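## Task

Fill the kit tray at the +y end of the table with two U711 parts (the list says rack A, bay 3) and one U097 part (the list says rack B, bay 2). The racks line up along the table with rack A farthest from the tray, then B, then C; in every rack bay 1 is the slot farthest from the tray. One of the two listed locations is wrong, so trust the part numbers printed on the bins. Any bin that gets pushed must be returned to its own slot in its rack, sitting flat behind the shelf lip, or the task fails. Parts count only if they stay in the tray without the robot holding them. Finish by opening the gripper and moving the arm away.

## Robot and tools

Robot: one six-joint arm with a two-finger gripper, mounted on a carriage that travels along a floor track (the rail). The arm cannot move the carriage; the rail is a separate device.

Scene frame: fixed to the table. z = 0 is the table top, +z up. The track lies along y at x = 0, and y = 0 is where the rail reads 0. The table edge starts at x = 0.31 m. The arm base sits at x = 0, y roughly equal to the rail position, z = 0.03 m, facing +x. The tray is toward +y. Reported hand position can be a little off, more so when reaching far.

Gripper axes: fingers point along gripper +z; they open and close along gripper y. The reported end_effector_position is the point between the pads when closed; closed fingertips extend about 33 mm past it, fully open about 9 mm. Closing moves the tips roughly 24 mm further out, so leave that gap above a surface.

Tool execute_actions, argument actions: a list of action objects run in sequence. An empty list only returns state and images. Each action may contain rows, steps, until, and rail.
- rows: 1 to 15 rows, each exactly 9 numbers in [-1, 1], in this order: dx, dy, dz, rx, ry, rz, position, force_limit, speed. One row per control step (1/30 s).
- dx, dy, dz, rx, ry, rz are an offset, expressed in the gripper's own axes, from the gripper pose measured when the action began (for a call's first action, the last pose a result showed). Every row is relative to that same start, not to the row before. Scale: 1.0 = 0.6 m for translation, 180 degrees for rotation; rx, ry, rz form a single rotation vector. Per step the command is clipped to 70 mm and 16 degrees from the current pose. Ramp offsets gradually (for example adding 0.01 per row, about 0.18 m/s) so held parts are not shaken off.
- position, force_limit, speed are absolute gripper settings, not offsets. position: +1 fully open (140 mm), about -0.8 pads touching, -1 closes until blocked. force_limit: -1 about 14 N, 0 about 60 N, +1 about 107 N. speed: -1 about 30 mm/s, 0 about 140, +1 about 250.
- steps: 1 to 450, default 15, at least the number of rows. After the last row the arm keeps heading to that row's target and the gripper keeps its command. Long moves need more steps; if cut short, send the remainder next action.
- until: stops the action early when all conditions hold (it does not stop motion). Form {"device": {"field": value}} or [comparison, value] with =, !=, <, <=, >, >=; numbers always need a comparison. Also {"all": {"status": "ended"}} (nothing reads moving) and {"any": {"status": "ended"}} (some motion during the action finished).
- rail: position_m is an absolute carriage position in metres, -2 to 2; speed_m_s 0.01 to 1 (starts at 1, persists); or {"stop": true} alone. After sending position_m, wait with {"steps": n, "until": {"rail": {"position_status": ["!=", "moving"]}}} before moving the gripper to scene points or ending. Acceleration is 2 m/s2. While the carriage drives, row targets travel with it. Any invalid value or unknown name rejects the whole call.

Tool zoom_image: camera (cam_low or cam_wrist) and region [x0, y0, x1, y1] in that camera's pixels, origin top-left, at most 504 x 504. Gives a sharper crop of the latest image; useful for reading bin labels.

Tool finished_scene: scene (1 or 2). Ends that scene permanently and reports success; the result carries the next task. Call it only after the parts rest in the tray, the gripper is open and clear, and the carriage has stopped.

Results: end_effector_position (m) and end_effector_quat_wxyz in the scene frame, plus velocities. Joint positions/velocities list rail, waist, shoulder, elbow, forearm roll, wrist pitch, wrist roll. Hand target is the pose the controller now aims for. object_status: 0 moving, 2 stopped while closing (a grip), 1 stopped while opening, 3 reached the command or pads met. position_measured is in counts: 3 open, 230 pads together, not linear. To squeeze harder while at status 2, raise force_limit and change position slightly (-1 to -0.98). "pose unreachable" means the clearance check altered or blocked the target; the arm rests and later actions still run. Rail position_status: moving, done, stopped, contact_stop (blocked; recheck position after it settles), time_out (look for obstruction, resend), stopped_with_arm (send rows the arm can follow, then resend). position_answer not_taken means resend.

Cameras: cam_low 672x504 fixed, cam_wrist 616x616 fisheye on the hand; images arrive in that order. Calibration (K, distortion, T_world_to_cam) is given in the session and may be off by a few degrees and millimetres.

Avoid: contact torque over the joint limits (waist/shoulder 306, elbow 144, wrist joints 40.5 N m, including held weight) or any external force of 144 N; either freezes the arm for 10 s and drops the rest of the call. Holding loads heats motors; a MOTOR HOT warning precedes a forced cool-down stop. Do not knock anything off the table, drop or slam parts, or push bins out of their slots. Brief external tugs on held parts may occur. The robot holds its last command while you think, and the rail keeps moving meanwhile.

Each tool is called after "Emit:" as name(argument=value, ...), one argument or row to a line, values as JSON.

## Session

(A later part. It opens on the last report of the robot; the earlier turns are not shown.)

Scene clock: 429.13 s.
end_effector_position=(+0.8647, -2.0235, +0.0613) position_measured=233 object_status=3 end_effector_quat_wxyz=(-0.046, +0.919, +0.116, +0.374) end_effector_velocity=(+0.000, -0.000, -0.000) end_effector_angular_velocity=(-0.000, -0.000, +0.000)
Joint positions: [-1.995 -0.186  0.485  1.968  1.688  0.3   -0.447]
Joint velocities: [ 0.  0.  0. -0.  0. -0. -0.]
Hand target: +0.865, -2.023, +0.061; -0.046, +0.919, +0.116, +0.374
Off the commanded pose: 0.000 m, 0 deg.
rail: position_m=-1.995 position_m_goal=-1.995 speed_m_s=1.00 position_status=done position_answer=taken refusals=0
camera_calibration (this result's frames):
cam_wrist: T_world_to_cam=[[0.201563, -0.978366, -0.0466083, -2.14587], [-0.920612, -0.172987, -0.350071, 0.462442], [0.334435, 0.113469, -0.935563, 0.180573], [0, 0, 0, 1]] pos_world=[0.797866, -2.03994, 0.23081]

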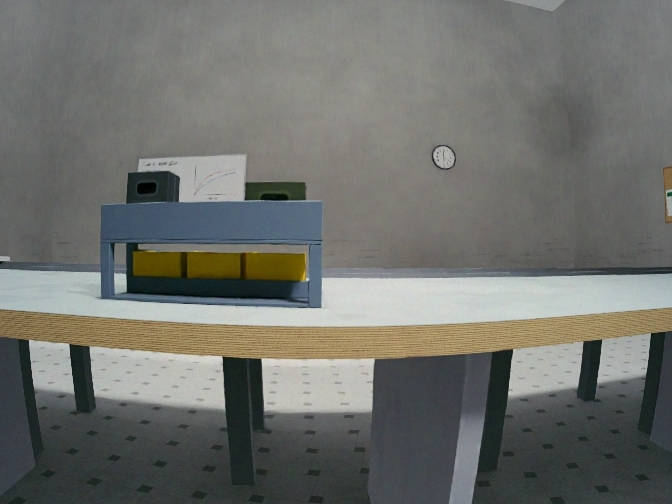

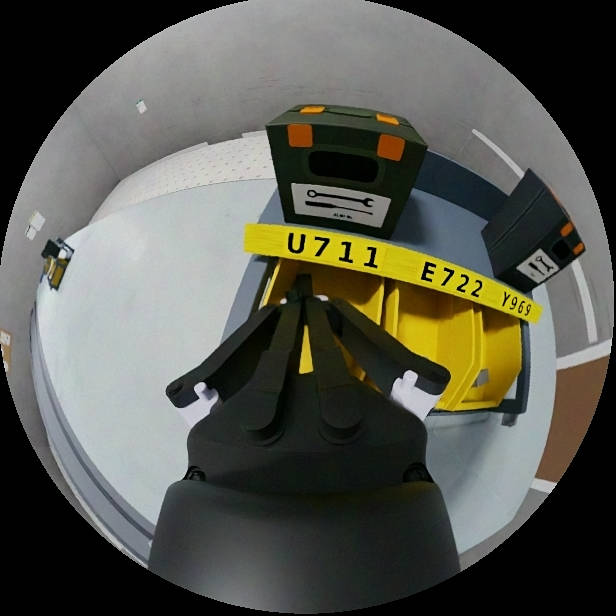

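Emit:
execute_actions(
  actions=[
    {"rows":[[0.002,0,0.002,0,0,0,-0.85,0,0],[0.004,0,0.004,0,0,0,-0.85,0,0],[0.006,0,0.006,0,0,0,-0.85,0,0],[0.008,0,0.008,0,0,0,-0.85,0,0],[0.01,0,0.01,0,0,0,-0.85,0,0],[0.012,0,0.012,0,0,0,-0.85,0,0],[0.014,0,0.014,0,0,0,-0.85,0,0],[0.016,0,0.016,0,0,0,-0.85,0,0],[0.018,0,0.018,0,0,0,-0.85,0,0],[0.02,0,0.02,0,0,0,-0.85,0,0],[0.022,0,0.022,0,0,0,-0.85,0,0],[0.025,0,0.025,0,0,0,-0.85,0,0],[0.028,0,0.028,0,0,0,-0.85,0,0],[0.031,0,0.031,0,0,0,-0.85,0,0],[0.034,0,0.034,0,0,0,-0.85,0,0]],"steps":22},
  ],
)

Emit:
zoom_image(
  camera="cam_wrist",
  region=[180,200,430,400],
)

Scene clock: 443.50 s.
end_effector_position=(+0.8925, -2.0164, +0.0609) position_measured=233 object_status=3 end_effector_quat_wxyz=(-0.046, +0.919, +0.116, +0.374) end_effector_velocity=(+0.001, +0.000, +0.000) end_effector_angular_velocity=(+0.000, +0.001, +0.000)
Joint positions: [-1.995 -0.168  0.515  1.914  1.626  0.286 -0.368]
Joint velocities: [ 0.     0.     0.001 -0.003 -0.012 -0.     0.012]
Hand target: +0.893, -2.016, +0.061; -0.046, +0.919, +0.116, +0.374
Off the commanded pose: 0.000 m, 0 deg.
rail: position_m=-1.995 position_m_goal=-1.995 speed_m_s=1.00 position_status=done position_answer=taken refusals=0
camera_calibration (this result's frames):
cam_wrist: T_world_to_cam=[[0.201492, -0.978383, -0.0465486, -2.14455], [-0.920591, -0.172931, -0.350153, 0.489299], [0.334534, 0.113405, -0.935535, 0.169887], [0, 0, 0, 1]] pos_world=[0.82572, -2.03284, 0.230439]

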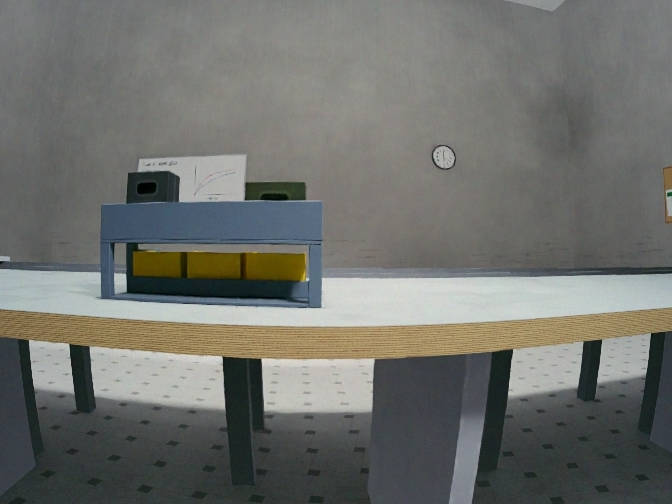

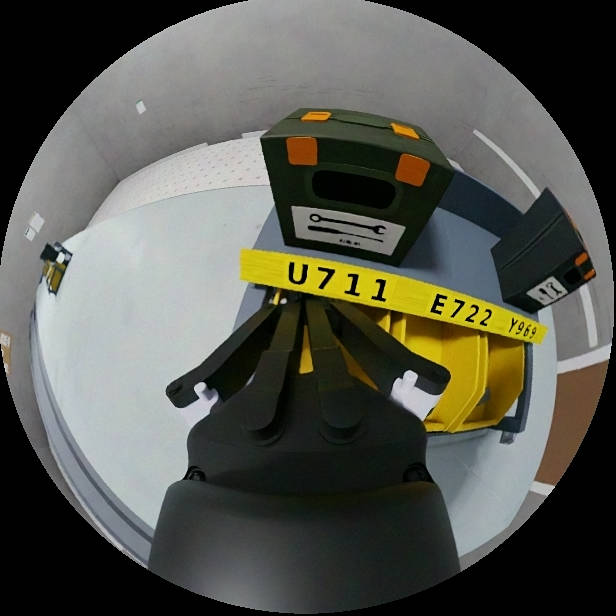

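Region (180, 200, 430, 400) of cam_wrist's 616x616 image, scaled by 2.016, with more detail than that image has; it fills the top 403 rows of this view, and the rest is white.

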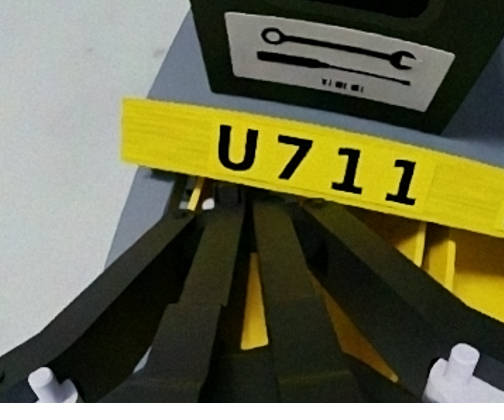

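Emit:
execute_actions(
  actions=[
    {"rows":[[0,0,0.003,0,0,0,-0.85,0,0],[0,0,0.006,0,0,0,-0.85,0,0],[0,0,0.0095,0,0,0,-0.85,0,0],[-0.002,0,0.0115,0,0,0,-0.85,0,0],[-0.004,0,0.0135,0,0,0,-0.85,0,0],[-0.006,0,0.0155,0,0,0,-0.85,0,0]],"steps":14},
  ],
)

Emit:
execute_actions(
  actions=[
    {"rows":[[-0.0015,0,0.0015,0,0,0,-0.85,0,0],[-0.003,0,0.003,0,0,0,-0.85,0,0],[-0.0045,0,0.0045,0,0,0,-0.85,0,0]],"steps":10},
    {"rows":[[-0.002,0,-0.002,0,0,0,-0.85,0,0],[-0.004,0,-0.004,0,0,0,-0.85,0,0],[-0.006,0,-0.006,0,0,0,-0.85,0,0],[-0.009,0,-0.009,0,0,0,-0.85,0,0],[-0.012,0,-0.012,0,0,0,-0.85,0,0],[-0.016,0,-0.016,0,0,0,-0.85,0,0],[-0.02,0,-0.02,0,0,0,-0.85,0,0],[-0.025,0,-0.025,0,0,0,-0.85,0,0],[-0.03,0,-0.03,0,0,0,-0.85,0,0],[-0.036,0,-0.036,0,0,0,-0.85,0,0],[-0.042,0,-0.042,0,0,0,-0.85,0,0],[-0.048,0,-0.048,0,0,0,-0.85,0,0],[-0.054,0,-0.054,0,0,0,-0.85,0,0],[-0.06,0,-0.06,0,0,0,-0.85,0,0],[-0.065,0,-0.065,0,0,0,-0.85,0,0]],"steps":24},
  ],
)

Scene clock: 468.73 s.
end_effector_position=(+0.8964, -2.0155, +0.0518) position_measured=233 object_status=3 end_effector_quat_wxyz=(-0.046, +0.919, +0.116, +0.374) end_effector_velocity=(-0.001, +0.000, -0.001) end_effector_angular_velocity=(+0.001, -0.000, +0.000)
Joint positions: [-1.995 -0.165  0.531  1.909  1.667  0.285 -0.408]
Joint velocities: [ 0.     0.     0.001  0.002  0.009  0.001 -0.009]
Hand target: +0.896, -2.015, +0.052; -0.046, +0.919, +0.116, +0.374
Off the commanded pose: 0.000 m, 0 deg.
rail: position_m=-1.995 position_m_goal=-1.995 speed_m_s=1.00 position_status=done position_answer=taken refusals=0
camera_calibration (this result's frames):
cam_wrist: T_world_to_cam=[[0.20131, -0.978432, -0.0463134, -2.14488], [-0.920644, -0.172851, -0.350054, 0.490045], [0.334499, 0.113108, -0.935584, 0.159429], [0, 0, 0, 1]] pos_world=[0.829612, -2.03194, 0.221365]

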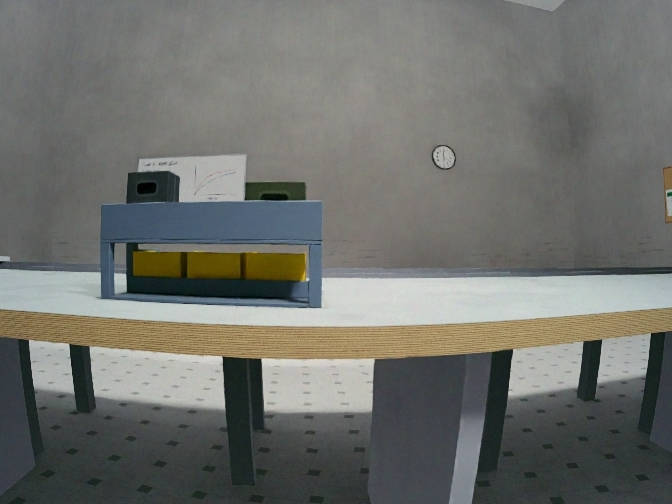

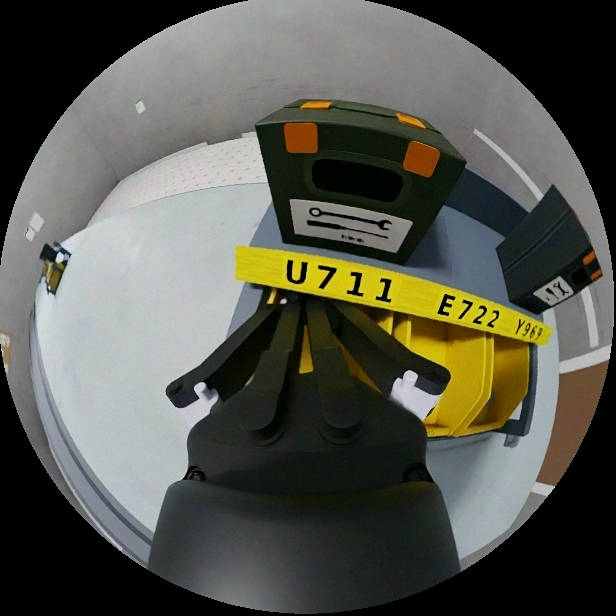

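Scene clock: 469.87 s.
end_effector_position=(+0.8429, -2.0291, +0.0487) position_measured=233 object_status=3 end_effector_quat_wxyz=(-0.046, +0.919, +0.116, +0.374) end_effector_velocity=(-0.001, -0.000, -0.000) end_effector_angular_velocity=(-0.000, -0.001, -0.000)
Joint positions: [-1.995 -0.201  0.48   2.014  1.797  0.316 -0.573]
Joint velocities: [ 0.    -0.    -0.001  0.002  0.008  0.001 -0.009]
Hand target: +0.843, -2.029, +0.049; -0.046, +0.919, +0.116, +0.374
Off the commanded pose: 0.000 m, 0 deg.
rail: position_m=-1.995 position_m_goal=-1.995 speed_m_s=1.00 position_status=done position_answer=taken refusals=0
camera_calibration (this result's frames):
cam_wrist: T_world_to_cam=[[0.201464, -0.978394, -0.0464512, -2.14753], [-0.920717, -0.17298, -0.349799, 0.437141], [0.334206, 0.11324, -0.935673, 0.176385], [0, 0, 0, 1]] pos_world=[0.776184, -2.04549, 0.218194]

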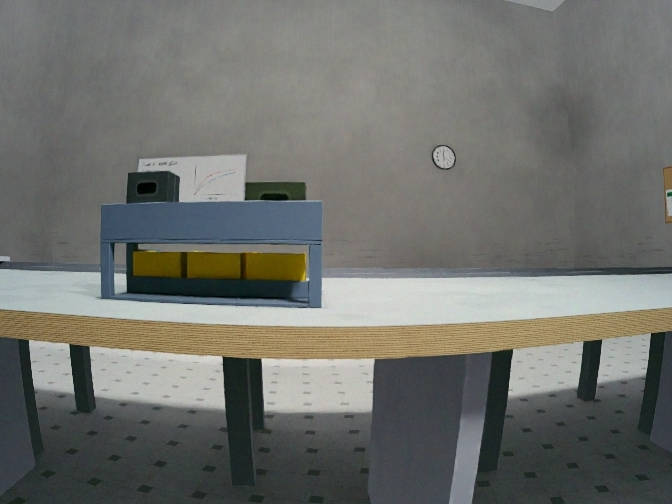

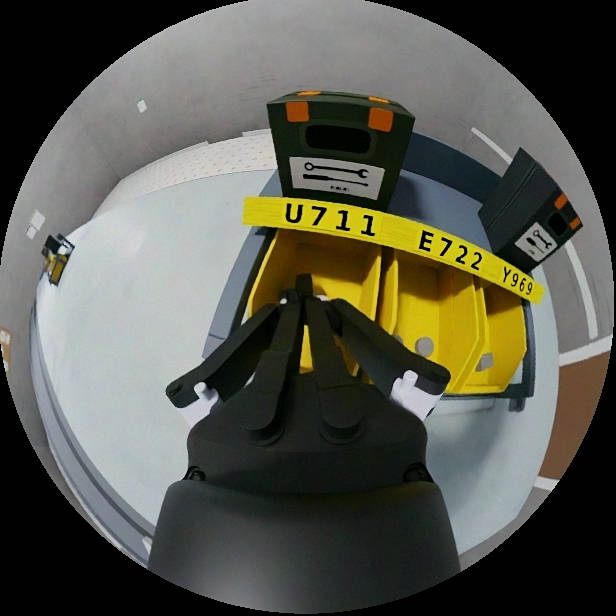

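Emit:
execute_actions(
  actions=[
    {"rows":[[-0.004,0,-0.003,0,0,0,-0.85,0,0],[-0.008,0,-0.007,0,0,0,-0.85,0,0],[-0.012,0,-0.011,0,0,0,-0.85,0,0],[-0.016,0,-0.015,0,0,0,-0.85,0,0],[-0.019,0,-0.018,0,0,0,-0.85,0,0]],"steps":12},
    {"rows":[[0.008,0,-0.006,0,0,0,-0.85,0,0],[0.016,0,-0.016,0,0,0,-0.85,0,0],[0.024,0,-0.03,0,0,0,-0.85,0,0],[0.03,0,-0.05,0,-0.02,0,-0.85,0,0],[0.035,0,-0.07,0,-0.04,0,-0.45,0,0],[0.04,0,-0.09,0,-0.06,0,-0.45,0,0],[0.04,0,-0.1,0,-0.08,0,-0.45,0,0],[0.04,0,-0.11,0,-0.103,0,-0.45,0,0]],"steps":40},
  ],
)

Emit:
zoom_image(
  camera="cam_wrist",
  region=[205,220,405,360],
)

Scene clock: 484.03 s.
end_effector_position=(+0.8000, -2.0405, +0.1126) position_measured=186 object_status=3 end_effector_quat_wxyz=(-0.027, +0.966, +0.123, +0.224) end_effector_velocity=(+0.001, +0.009, -0.001) end_effector_angular_velocity=(-0.038, +0.080, -0.022)
Joint positions: [-1.995 -0.175  0.372  1.872  0.379  0.508  0.847]
Joint velocities: [ 0.     0.042  0.015 -0.051 -0.209  0.07   0.239]
Hand target: +0.800, -2.040, +0.113; -0.027, +0.967, +0.122, +0.222
Off the commanded pose: 0.001 m, 0 deg.
rail: position_m=-1.995 position_m_goal=-1.995 speed_m_s=1.00 position_status=done position_answer=taken refusals=0
camera_calibration (this result's frames):
cam_wrist: T_world_to_cam=[[0.190349, -0.981246, -0.0303772, -2.1458], [-0.981145, -0.189091, -0.0399991, 0.398567], [0.0335049, 0.0374182, -0.998738, 0.344793], [0, 0, 0, 1]] pos_world=[0.78795, -2.0431, 0.295117]

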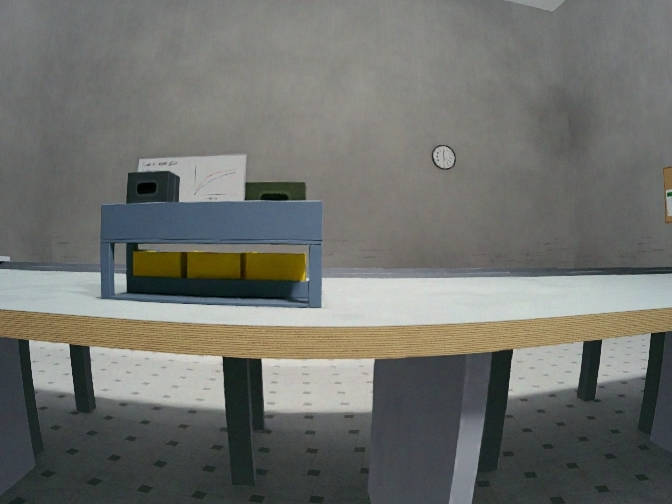

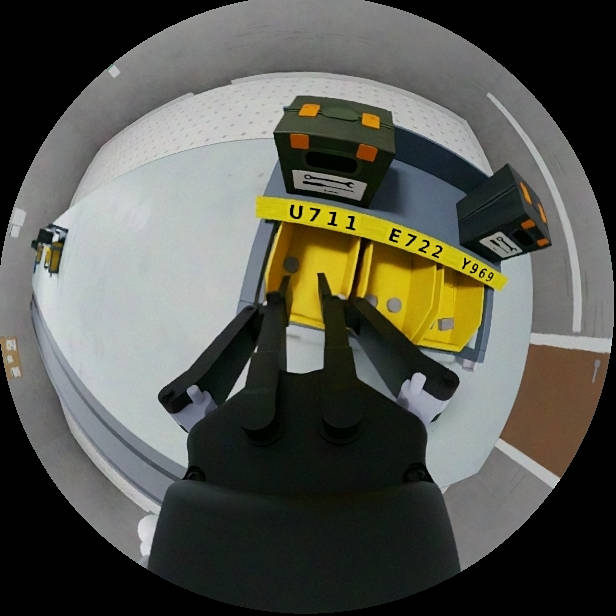

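Region (205, 220, 405, 360) of cam_wrist's 616x616 image, scaled by 2.520, with more detail than that image has; it fills the top 353 rows of this view, and the rest is white.

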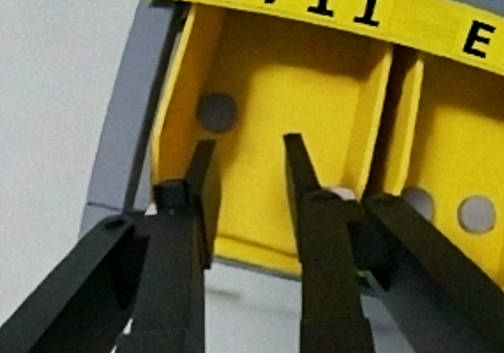

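Emit:
execute_actions(
  actions=[
    {"rows":[[0,0,0,0.0097,0,-0.02,-0.85,0,0]],"steps":12},
    {"rows":[[0,0,0,0,0.02,0,-0.85,0,0],[0,0,0,0,0.04,0,-0.85,0,0],[0,0,0,0,0.06,0,-0.85,0,0],[0,0,0,0,0.08,0,-0.85,0,0],[0,0,0,0,0.105,0,-0.85,0,0]],"steps":40},
  ],
)

Scene clock: 505.17 s.
end_effector_position=(+0.7998, -2.0404, +0.1125) position_measured=233 object_status=3 end_effector_quat_wxyz=(-0.060, +0.912, +0.148, +0.377) end_effector_velocity=(-0.000, -0.000, -0.000) end_effector_angular_velocity=(+0.000, -0.000, +0.000)
Joint positions: [-1.995 -0.262  0.354  2.057  1.484  0.399 -0.344]
Joint velocities: [ 0.    -0.     0.     0.     0.001  0.    -0.001]
Hand target: +0.800, -2.040, +0.112; -0.060, +0.912, +0.148, +0.377
Off the commanded pose: 0.000 m, 0 deg.
rail: position_m=-1.995 position_m_goal=-1.995 speed_m_s=1.00 position_status=done position_answer=taken refusals=0
camera_calibration (this result's frames):
cam_wrist: T_world_to_cam=[[0.270721, -0.96148, -0.0476052, -2.16776], [-0.902567, -0.236314, -0.359902, 0.275204], [0.334789, 0.1404, -0.931775, 0.306298], [0, 0, 0, 1]] pos_world=[0.732703, -2.06222, 0.281251]

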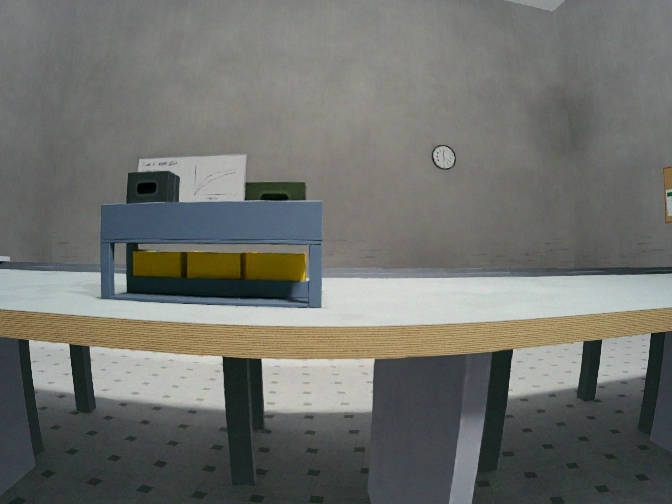

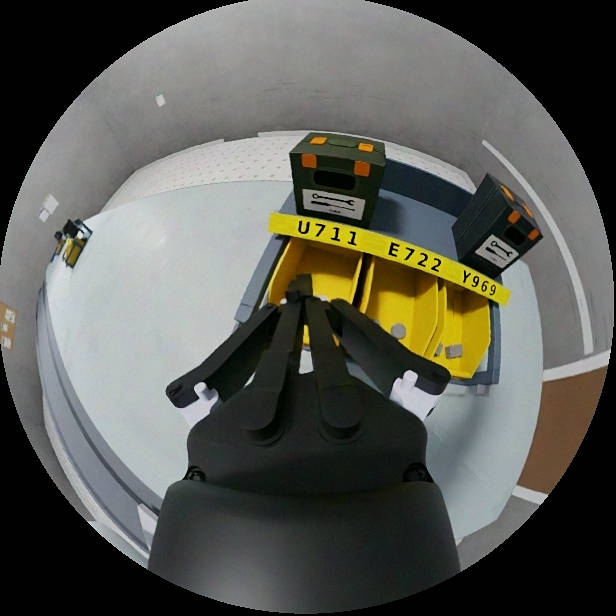

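Emit:
execute_actions(
  actions=[
    {"rows":[[0.002,0,0.015,0,0,0,-0.85,0,0],[0.004,0,0.03,0,0,0,-0.85,0,0],[0.006,0,0.045,0,0,0,-0.85,0,0],[0.008,0,0.06,0,0,0,-0.85,0,0],[0.01,0,0.075,0,0,0,-0.85,0,0],[0.012,0,0.09,0,0,0,-0.85,0,0],[0.014,0,0.105,0,0,0,-0.85,0,0],[0.016,-0.003,0.12,0,0,0,-0.85,0,0],[0.0174,-0.008,0.135,0,0,0,-0.85,0,0]],"steps":24},
  ],
)

Emit:
zoom_image(
  camera="cam_wrist",
  region=[230,220,380,340],
)

Scene clock: 514.37 s.
end_effector_position=(+0.8597, -2.0156, +0.0626) position_measured=233 object_status=3 end_effector_quat_wxyz=(-0.060, +0.912, +0.148, +0.377) end_effector_velocity=(+0.000, +0.000, -0.000) end_effector_angular_velocity=(-0.000, -0.000, +0.000)
Joint positions: [-1.995 -0.2    0.485  1.971  1.645  0.359 -0.468]
Joint velocities: [ 0.     0.     0.     0.     0.001 -0.    -0.001]
Hand target: +0.860, -2.015, +0.063; -0.060, +0.912, +0.148, +0.377
Off the commanded pose: 0.000 m, 0 deg.
rail: position_m=-1.995 position_m_goal=-1.995 speed_m_s=1.00 position_status=done position_answer=taken refusals=0
camera_calibration (this result's frames):
cam_wrist: T_world_to_cam=[[0.270772, -0.961466, -0.0476051, -2.16247], [-0.902581, -0.236373, -0.359826, 0.317017], [0.334707, 0.140398, -0.931804, 0.236401], [0, 0, 0, 1]] pos_world=[0.792546, -2.0374, 0.231406]

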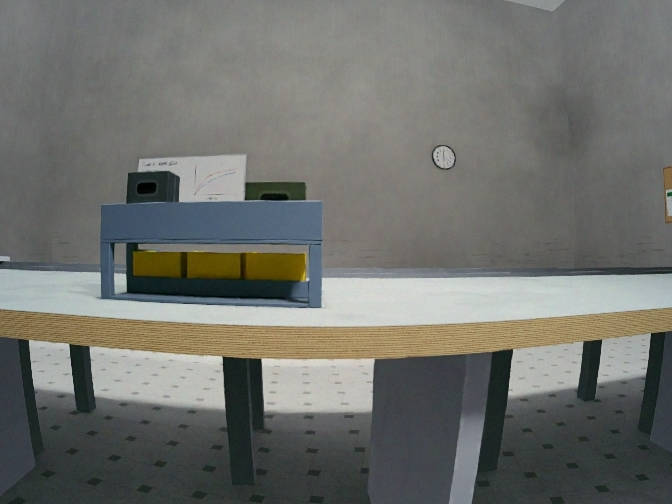

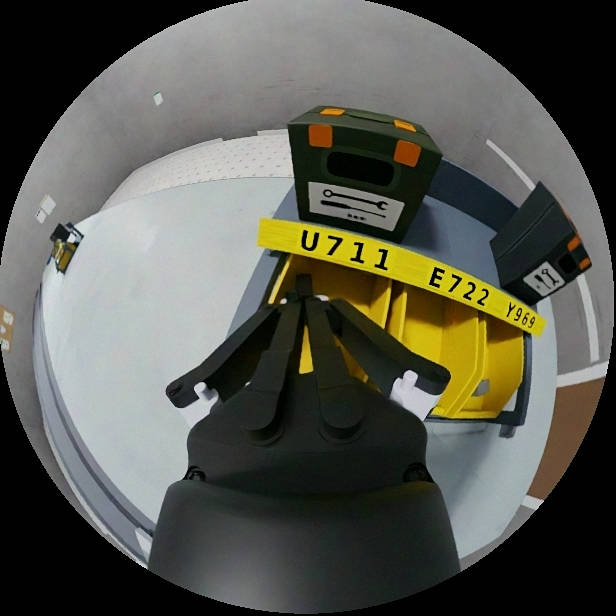

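Region (230, 220, 380, 340) of cam_wrist's 616x616 image, scaled by 3.360, with more detail than that image has; it fills the top 403 rows of this view, and the rest is white.

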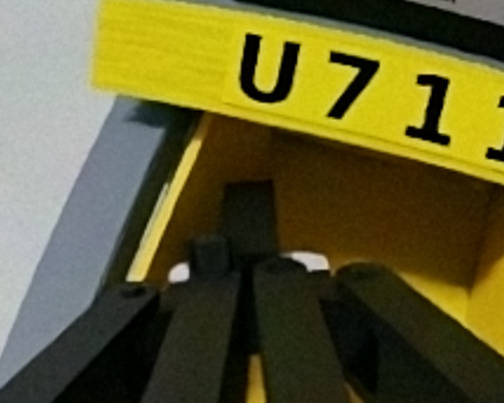

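Emit:
execute_actions(
  actions=[
    {"rows":[[0,-0.002,0,0,0,0,-0.85,0,0],[0,-0.004,0,0,0,0,-0.85,0,0],[0,-0.006,0,0,0,0,-0.85,0,0],[0,-0.008,0,0,0,0,-0.85,0,0],[-0.002,-0.008,0.003,0,0,0,-0.85,0,0],[-0.004,-0.008,0.006,0,0,0,-0.85,0,0],[-0.006,-0.008,0.008,0,0,0,-0.85,0,0],[-0.008,-0.008,0.010,0,0,0,-0.85,0,0],[-0.01,-0.008,0.012,0,0,0,-0.85,0,0]],"steps":16},
  ],
)

Emit:
zoom_image(
  camera="cam_wrist",
  region=[230,220,380,340],
)

Scene clock: 525.07 s.
end_effector_position=(+0.8590, -2.0108, +0.0533) position_measured=233 object_status=3 end_effector_quat_wxyz=(-0.060, +0.912, +0.148, +0.377) end_effector_velocity=(+0.000, +0.000, -0.000) end_effector_angular_velocity=(+0.001, -0.002, +0.000)
Joint positions: [-1.995 -0.193  0.496  1.977  1.697  0.356 -0.517]
Joint velocities: [ 0.     0.     0.001  0.001  0.01   0.002 -0.01 ]
Hand target: +0.859, -2.011, +0.053; -0.060, +0.912, +0.148, +0.377
Off the commanded pose: 0.000 m, 0 deg.
rail: position_m=-1.995 position_m_goal=-1.995 speed_m_s=1.00 position_status=done position_answer=taken refusals=0
camera_calibration (this result's frames):
cam_wrist: T_world_to_cam=[[0.270725, -0.961482, -0.0475466, -2.15814], [-0.902644, -0.236371, -0.35967, 0.314204], [0.334578, 0.140289, -0.931867, 0.227207], [0, 0, 0, 1]] pos_world=[0.791857, -2.03262, 0.222124]

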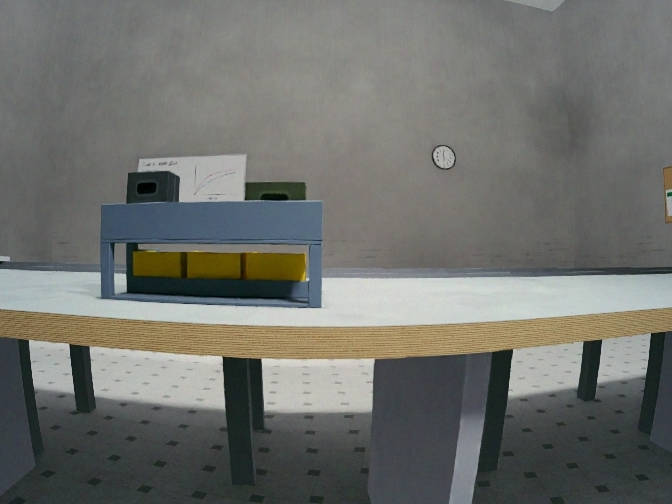

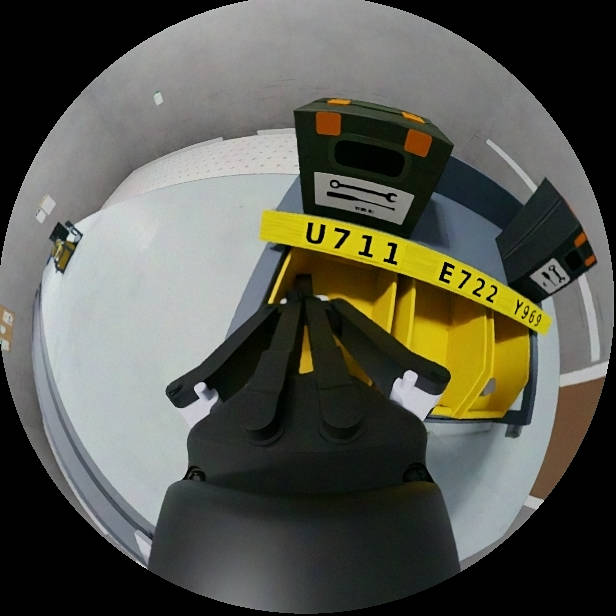

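Region (230, 220, 380, 340) of cam_wrist's 616x616 image, scaled by 3.360, with more detail than that image has; it fills the top 403 rows of this view, and the rest is white.

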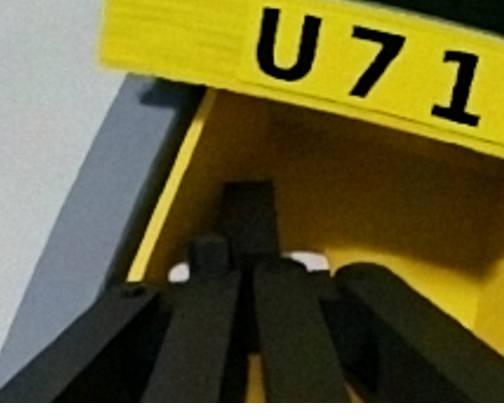

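Emit:
execute_actions(
  actions=[
    {"rows":[[-0.002,0,0.002,0,0,0,-0.85,0,0],[-0.004,0,0.004,0,0,0,-0.85,0,0],[-0.006,0,0.006,0,0,0,-0.85,0,0]],"steps":10},
    {"rows":[[-0.002,-0.001,-0.002,0,0,0,-0.85,0,0],[-0.004,-0.002,-0.004,0,0,0,-0.85,0,0],[-0.006,-0.003,-0.006,0,0,0,-0.85,0,0],[-0.009,-0.004,-0.009,0,0,0,-0.85,0,0],[-0.012,-0.005,-0.012,0,0,0,-0.85,0,0],[-0.015,-0.006,-0.015,0,0,0,-0.85,0,0],[-0.018,-0.007,-0.018,0,0,0,-0.85,0,0],[-0.021,-0.007,-0.021,0,0,0,-0.85,0,0],[-0.024,-0.007,-0.024,0,0,0,-0.85,0,0],[-0.027,-0.007,-0.027,0,0,0,-0.85,0,0],[-0.03,-0.007,-0.03,0,0,0,-0.85,0,0],[-0.033,-0.007,-0.033,0,0,0,-0.85,0,0],[-0.036,-0.007,-0.036,0,0,0,-0.85,0,0],[-0.039,-0.007,-0.039,0,0,0,-0.85,0,0],[-0.042,-0.007,-0.042,0,0,0,-0.85,0,0]],"steps":22},
    {"rows":[[0.008,0,-0.006,0,0,0,-0.85,0,0],[0.016,0,-0.016,0,0,0,-0.85,0,0],[0.024,0.005,-0.03,0,0,0,-0.85,0,0],[0.03,0.01,-0.05,0,-0.02,0,-0.85,0,0],[0.035,0.015,-0.07,0,-0.04,0,-0.85,0,0],[0.04,0.02,-0.09,0,-0.06,0,-0.45,0,0],[0.04,0.02,-0.1,0,-0.08,0,-0.45,0,0],[0.04,0.02,-0.11,0,-0.107,0,-0.45,0,0]],"steps":45},
  ],
)

Emit:
zoom_image(
  camera="cam_wrist",
  region=[205,220,405,360],
)

Scene clock: 550.33 s.
end_effector_position=(+0.7998, -2.0387, +0.1121) position_measured=186 object_status=3 end_effector_quat_wxyz=(-0.034, +0.962, +0.156, +0.220) end_effector_velocity=(+0.000, +0.000, +0.000) end_effector_angular_velocity=(-0.000, +0.000, -0.000)
Joint positions: [-1.995 -0.184  0.379  1.861  0.416  0.541  0.745]
Joint velocities: [ 0.     0.     0.    -0.    -0.001  0.     0.001]
Hand target: +0.800, -2.038, +0.112; -0.034, +0.962, +0.156, +0.220
Off the commanded pose: 0.000 m, 0 deg.
rail: position_m=-1.995 position_m_goal=-1.995 speed_m_s=1.00 position_status=done position_answer=taken refusals=0
camera_calibration (this result's frames):
cam_wrist: T_world_to_cam=[[0.257994, -0.965695, -0.0295245, -2.16658], [-0.965829, -0.257005, -0.0335153, 0.247257], [0.0247776, 0.0371623, -0.999002, 0.350774], [0, 0, 0, 1]] pos_world=[0.78908, -2.04174, 0.294743]

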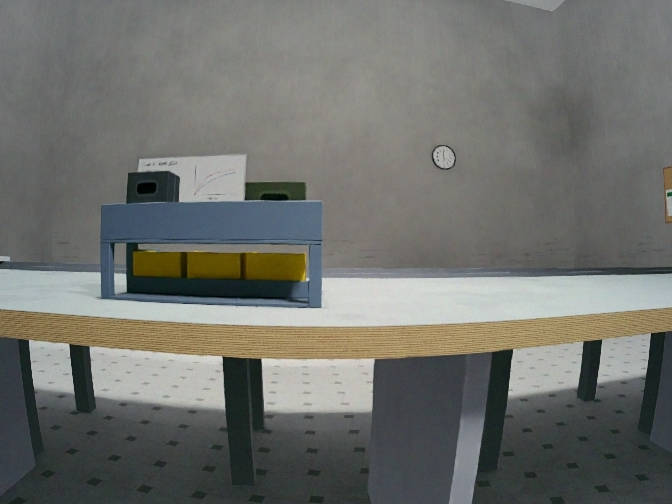

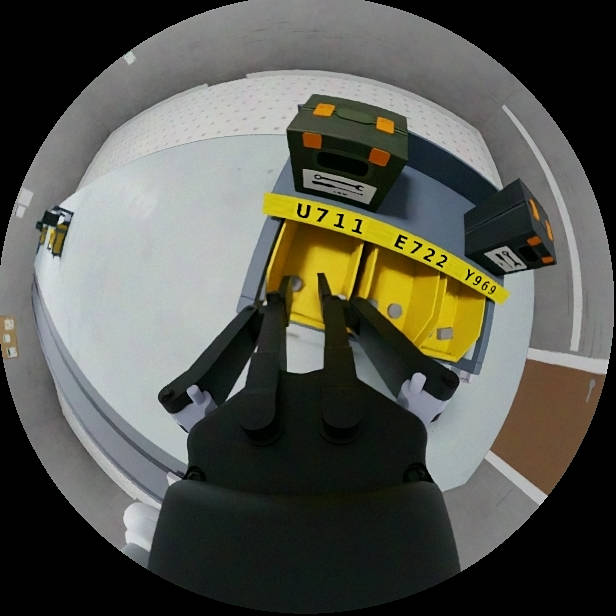

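Region (205, 220, 405, 360) of cam_wrist's 616x616 image, scaled by 2.520, with more detail than that image has; it fills the top 353 rows of this view, and the rest is white.

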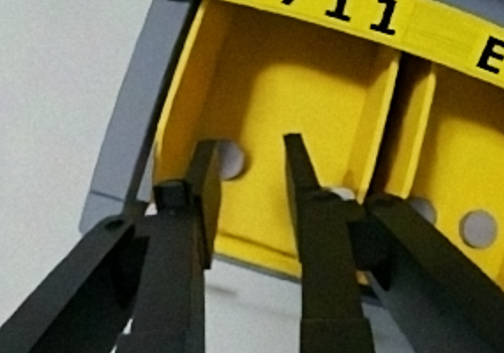

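Emit:
execute_actions(
  actions=[
    {"rows":[[0.015,0,-0.03,0,0,0,-0.45,0,0]],"steps":8},
    {"rows":[[0,0,0,0,0,0,0.3,0,0.5]],"steps":12},
  ],
)

Emit:
zoom_image(
  camera="cam_wrist",
  region=[230,230,380,350],
)

Scene clock: 560.50 s.
end_effector_position=(+0.8001, -2.0386, +0.1320) position_measured=91 object_status=0 end_effector_quat_wxyz=(-0.035, +0.962, +0.156, +0.220) end_effector_velocity=(+0.000, +0.000, -0.000) end_effector_angular_velocity=(-0.000, +0.000, +0.001)
Joint positions: [-1.995 -0.184  0.359  1.846  0.394  0.573  0.771]
Joint velocities: [ 0.     0.     0.    -0.     0.    -0.    -0.001]
Hand target: +0.800, -2.038, +0.132; -0.034, +0.962, +0.156, +0.220
Off the commanded pose: 0.000 m, 0 deg.
rail: position_m=-1.995 position_m_goal=-1.995 speed_m_s=1.00 position_status=done position_answer=taken refusals=0
camera_calibration (this result's frames):
cam_wrist: T_world_to_cam=[[0.257966, -0.965699, -0.0296428, -2.16592], [-0.965838, -0.256975, -0.0334774, 0.248269], [0.0247116, 0.0372662, -0.999, 0.370919], [0, 0, 0, 1]] pos_world=[0.789355, -2.04165, 0.314655]

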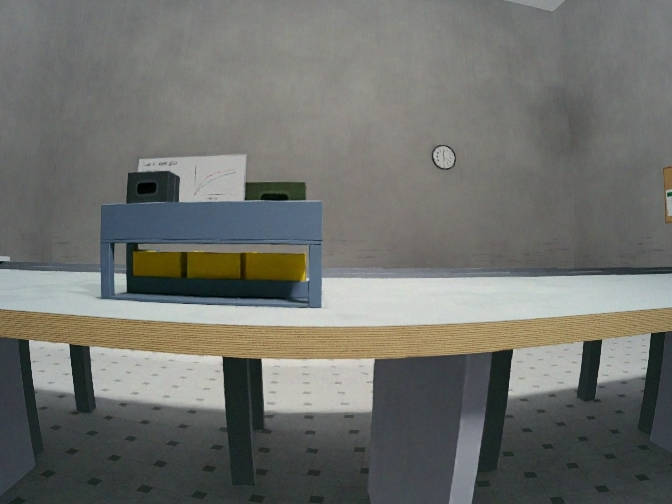

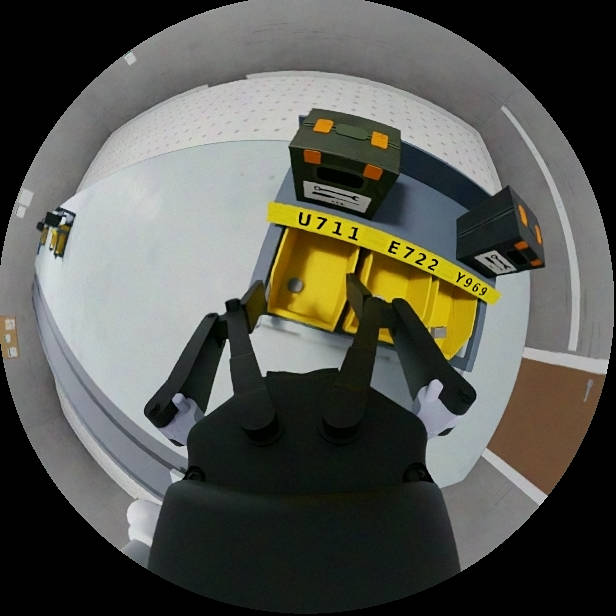

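Region (230, 230, 380, 350) of cam_wrist's 616x616 image, scaled by 3.360, with more detail than that image has; it fills the top 403 rows of this view, and the rest is white.

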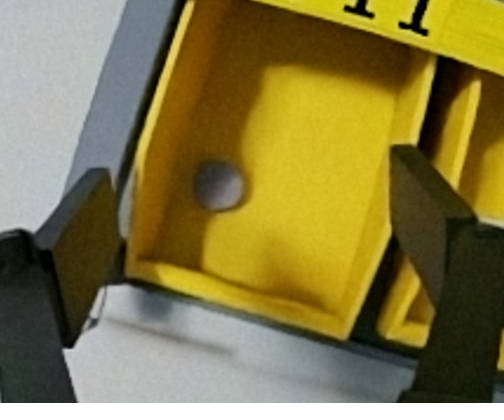

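Emit:
execute_actions(
  actions=[
    {"rows":[[0,0,0,0,0,0,-0.45,0,0.3]],"steps":14},
    {"rows":[[-0.005,-0.003,0.01,0,0,0,-0.45,0,0],[-0.01,-0.006,0.02,0,0,0,-0.45,0,0],[-0.015,-0.009,0.03,0,0,0,-0.45,0,0],[-0.02,-0.012,0.04,0,0,0,-0.45,0,0],[-0.025,-0.015,0.05,0,0,0,-0.45,0,0],[-0.03,-0.017,0.061,0,0,0,-0.45,0,0],[-0.035,-0.018,0.072,0,0,0,-0.45,0,0],[-0.04,-0.018,0.083,0,0,0,-0.45,0,0],[-0.044,-0.018,0.092,0,0,0,-0.45,0,0]],"steps":20},
  ],
)

Emit:
zoom_image(
  camera="cam_wrist",
  region=[205,220,405,360],
)

Scene clock: 579.10 s.
end_effector_position=(+0.7968, -2.0284, +0.0709) position_measured=186 object_status=3 end_effector_quat_wxyz=(-0.034, +0.962, +0.156, +0.220) end_effector_velocity=(-0.000, -0.000, -0.001) end_effector_angular_velocity=(+0.000, +0.000, -0.000)
Joint positions: [-1.995 -0.17   0.419  1.896  0.465  0.469  0.7  ]
Joint velocities: [ 0.    -0.001  0.     0.     0.001 -0.    -0.001]
Hand target: +0.797, -2.028, +0.071; -0.034, +0.962, +0.156, +0.220
Off the commanded pose: 0.000 m, 0 deg.
rail: position_m=-1.995 position_m_goal=-1.995 speed_m_s=1.00 position_status=done position_answer=taken refusals=0
camera_calibration (this result's frames):
cam_wrist: T_world_to_cam=[[0.258034, -0.965684, -0.0295409, -2.15705], [-0.965818, -0.257045, -0.033512, 0.245539], [0.0247686, 0.0371784, -0.999002, 0.309314], [0, 0, 0, 1]] pos_world=[0.786077, -2.03141, 0.253512]

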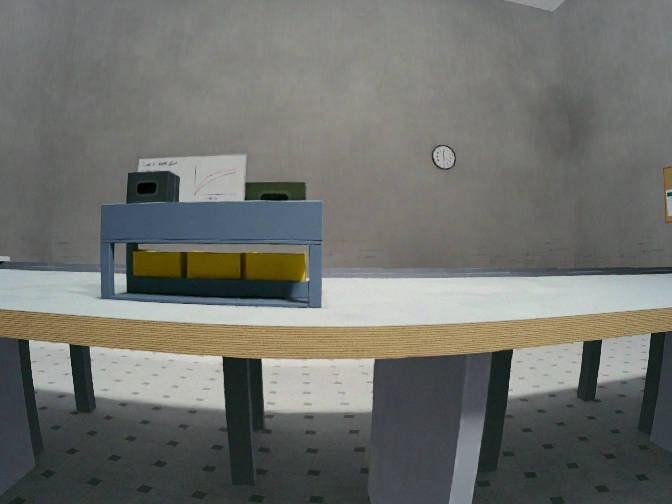

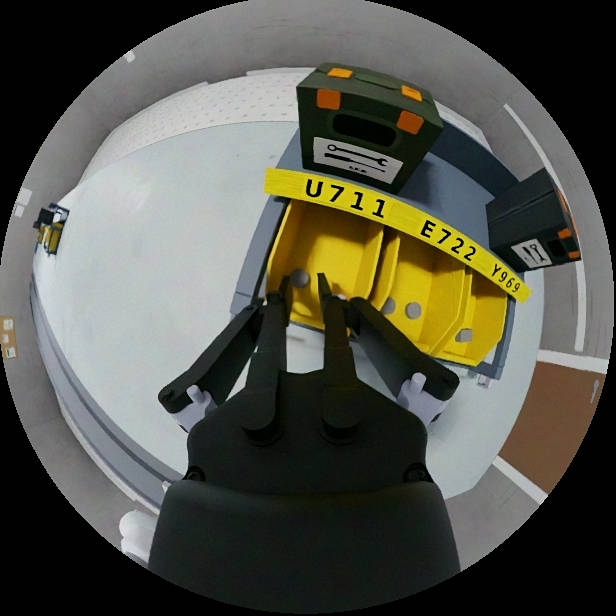

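Region (205, 220, 405, 360) of cam_wrist's 616x616 image, scaled by 2.520, with more detail than that image has; it fills the top 353 rows of this view, and the rest is white.

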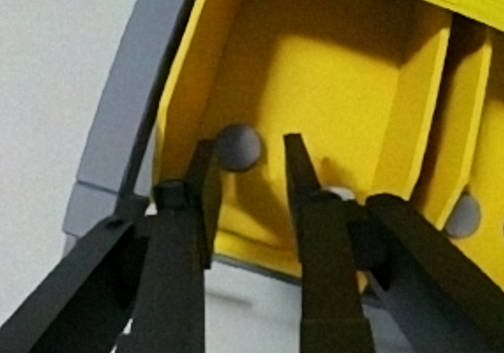

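Shift left 2.5 mm, descend to 0.057.

Emit:
execute_actions(
  actions=[
    {"rows":[[0,-0.002,0,0,0,0,-0.45,0,0],[-0.002,-0.004,0.004,0,0,0,-0.45,0,0],[-0.004,-0.004,0.008,0,0,0,-0.45,0,0],[-0.006,-0.004,0.012,0,0,0,-0.45,0,0],[-0.008,-0.004,0.016,0,0,0,-0.45,0,0],[-0.01,-0.004,0.021,0,0,0,-0.45,0,0]],"steps":14},
  ],
)

Emit:
zoom_image(
  camera="cam_wrist",
  region=[205,220,405,360],
)

Scene clock: 588.30 s.
end_effector_position=(+0.7961, -2.0261, +0.0570) position_measured=186 object_status=3 end_effector_quat_wxyz=(-0.034, +0.962, +0.156, +0.220) end_effector_velocity=(-0.000, +0.000, -0.001) end_effector_angular_velocity=(+0.000, +0.000, +0.000)
Joint positions: [-1.995 -0.166  0.434  1.905  0.486  0.446  0.679]
Joint velocities: [ 0.     0.     0.001  0.     0.002 -0.001 -0.002]
Hand target: +0.796, -2.026, +0.057; -0.034, +0.962, +0.156, +0.220
Off the commanded pose: 0.000 m, 0 deg.
rail: position_m=-1.995 position_m_goal=-1.995 speed_m_s=1.00 position_status=done position_answer=taken refusals=0
camera_calibration (this result's frames):
cam_wrist: T_world_to_cam=[[0.258057, -0.965679, -0.0295167, -2.15507], [-0.965812, -0.257068, -0.0335212, 0.244946], [0.0247829, 0.037158, -0.999002, 0.295314], [0, 0, 0, 1]] pos_world=[0.785383, -2.02911, 0.239619]

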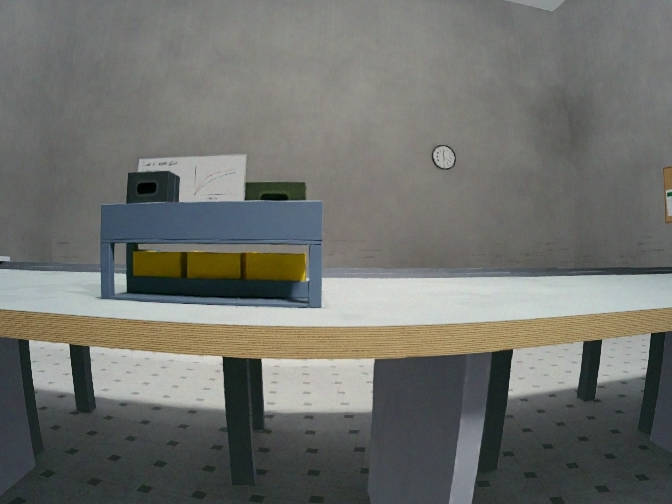

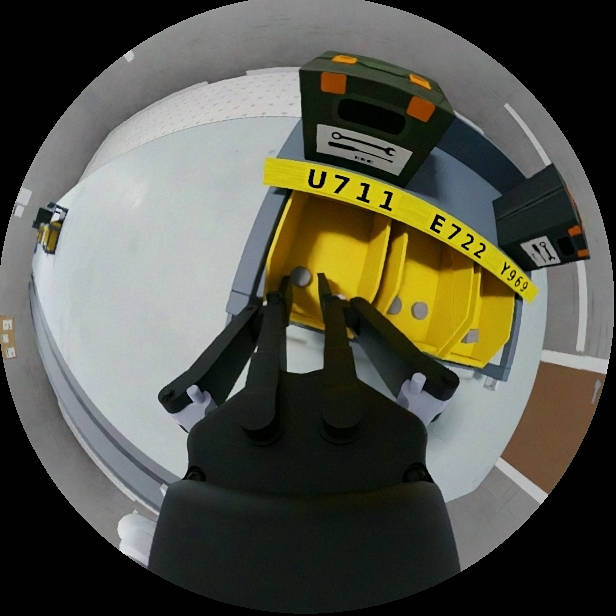

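Region (205, 220, 405, 360) of cam_wrist's 616x616 image, scaled by 2.520, with more detail than that image has; it fills the top 353 rows of this view, and the rest is white.

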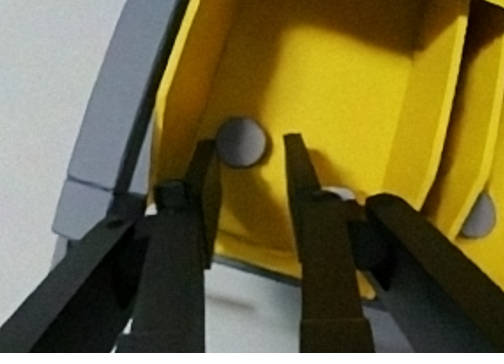

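Emit:
execute_actions(
  actions=[
    {"rows":[[0,0,0.003,0,0,0,-0.45,0,0],[0,0,0.006,0,0,0,-0.45,0,0],[0.0005,0,0.009,0,0,0,-0.45,0,0],[0.001,0,0.012,0,0,0,-0.45,0,0],[0.0015,0,0.0156,0,0,0,-0.45,0,0]],"steps":12},
    {"rows":[[0.002,0,0.001,0,0,0,-0.45,0,0],[0.004,0,0.002,0,0,0,-0.45,0,0],[0.006,0,0.003,0,0,0,-0.45,0,0],[0.008,0,0.004,0,0,0,-0.45,0,0],[0.01,0,0.005,0,0,0,-0.45,0,0],[0.01,0.002,0.005,0,0,0,-0.45,0,0],[0.01,0.004,0.005,0,0,0,-0.45,0,0],[0.01,0.006,0.005,0,0,0,-0.45,0,0],[0.01,0.008,0.005,0,0,0,-0.45,0,0],[0.01,0.01,0.005,0,0,0,-0.45,0,0],[0.01,0.013,0.005,0,0,0,-0.45,0,0]],"steps":18},
  ],
)

Emit:
zoom_image(
  camera="cam_wrist",
  region=[205,220,405,360],
)

Scene clock: 598.90 s.
end_effector_position=(+0.8095, -2.0298, +0.0489) position_measured=186 object_status=3 end_effector_quat_wxyz=(-0.034, +0.962, +0.156, +0.220) end_effector_velocity=(+0.000, -0.000, -0.000) end_effector_angular_velocity=(+0.000, -0.000, +0.000)
Joint positions: [-1.995 -0.169  0.46   1.881  0.49   0.445  0.673]
Joint velocities: [ 0.    -0.001  0.    -0.     0.001  0.    -0.001]
Hand target: +0.810, -2.030, +0.049; -0.034, +0.962, +0.156, +0.220
Off the commanded pose: 0.000 m, 0 deg.
rail: position_m=-1.995 position_m_goal=-1.995 speed_m_s=1.00 position_status=done position_answer=taken refusals=0
camera_calibration (this result's frames):
cam_wrist: T_world_to_cam=[[0.258049, -0.965681, -0.0295123, -2.16237], [-0.965814, -0.257061, -0.0334993, 0.256681], [0.0247632, 0.0371479, -0.999003, 0.287029], [0, 0, 0, 1]] pos_world=[0.798797, -2.03284, 0.231525]

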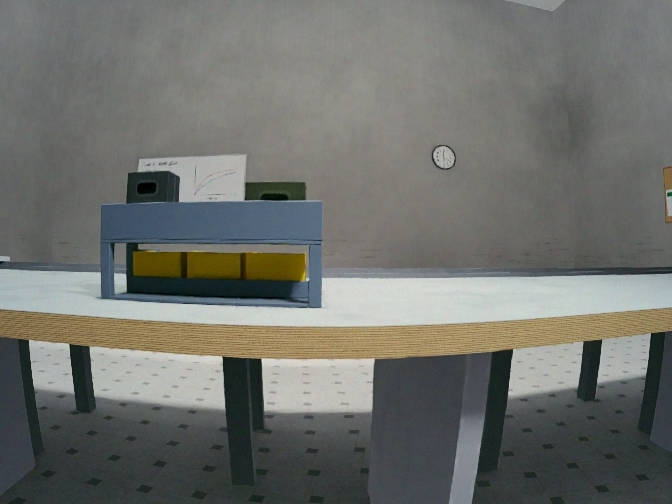

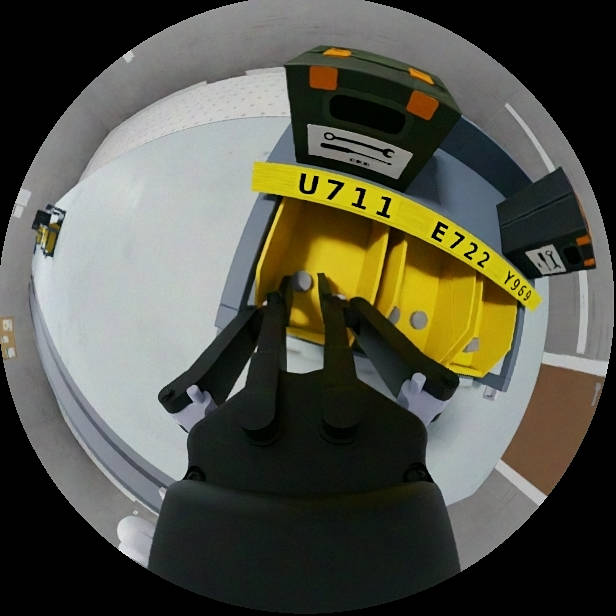

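Region (205, 220, 405, 360) of cam_wrist's 616x616 image, scaled by 2.520, with more detail than that image has; it fills the top 353 rows of this view, and the rest is white.

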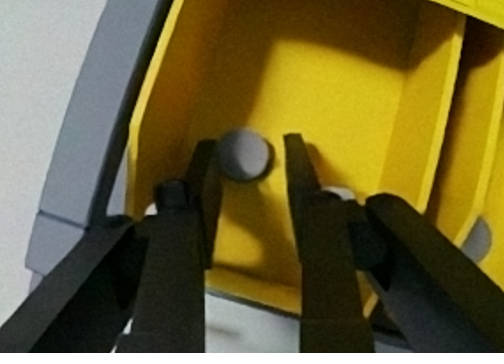

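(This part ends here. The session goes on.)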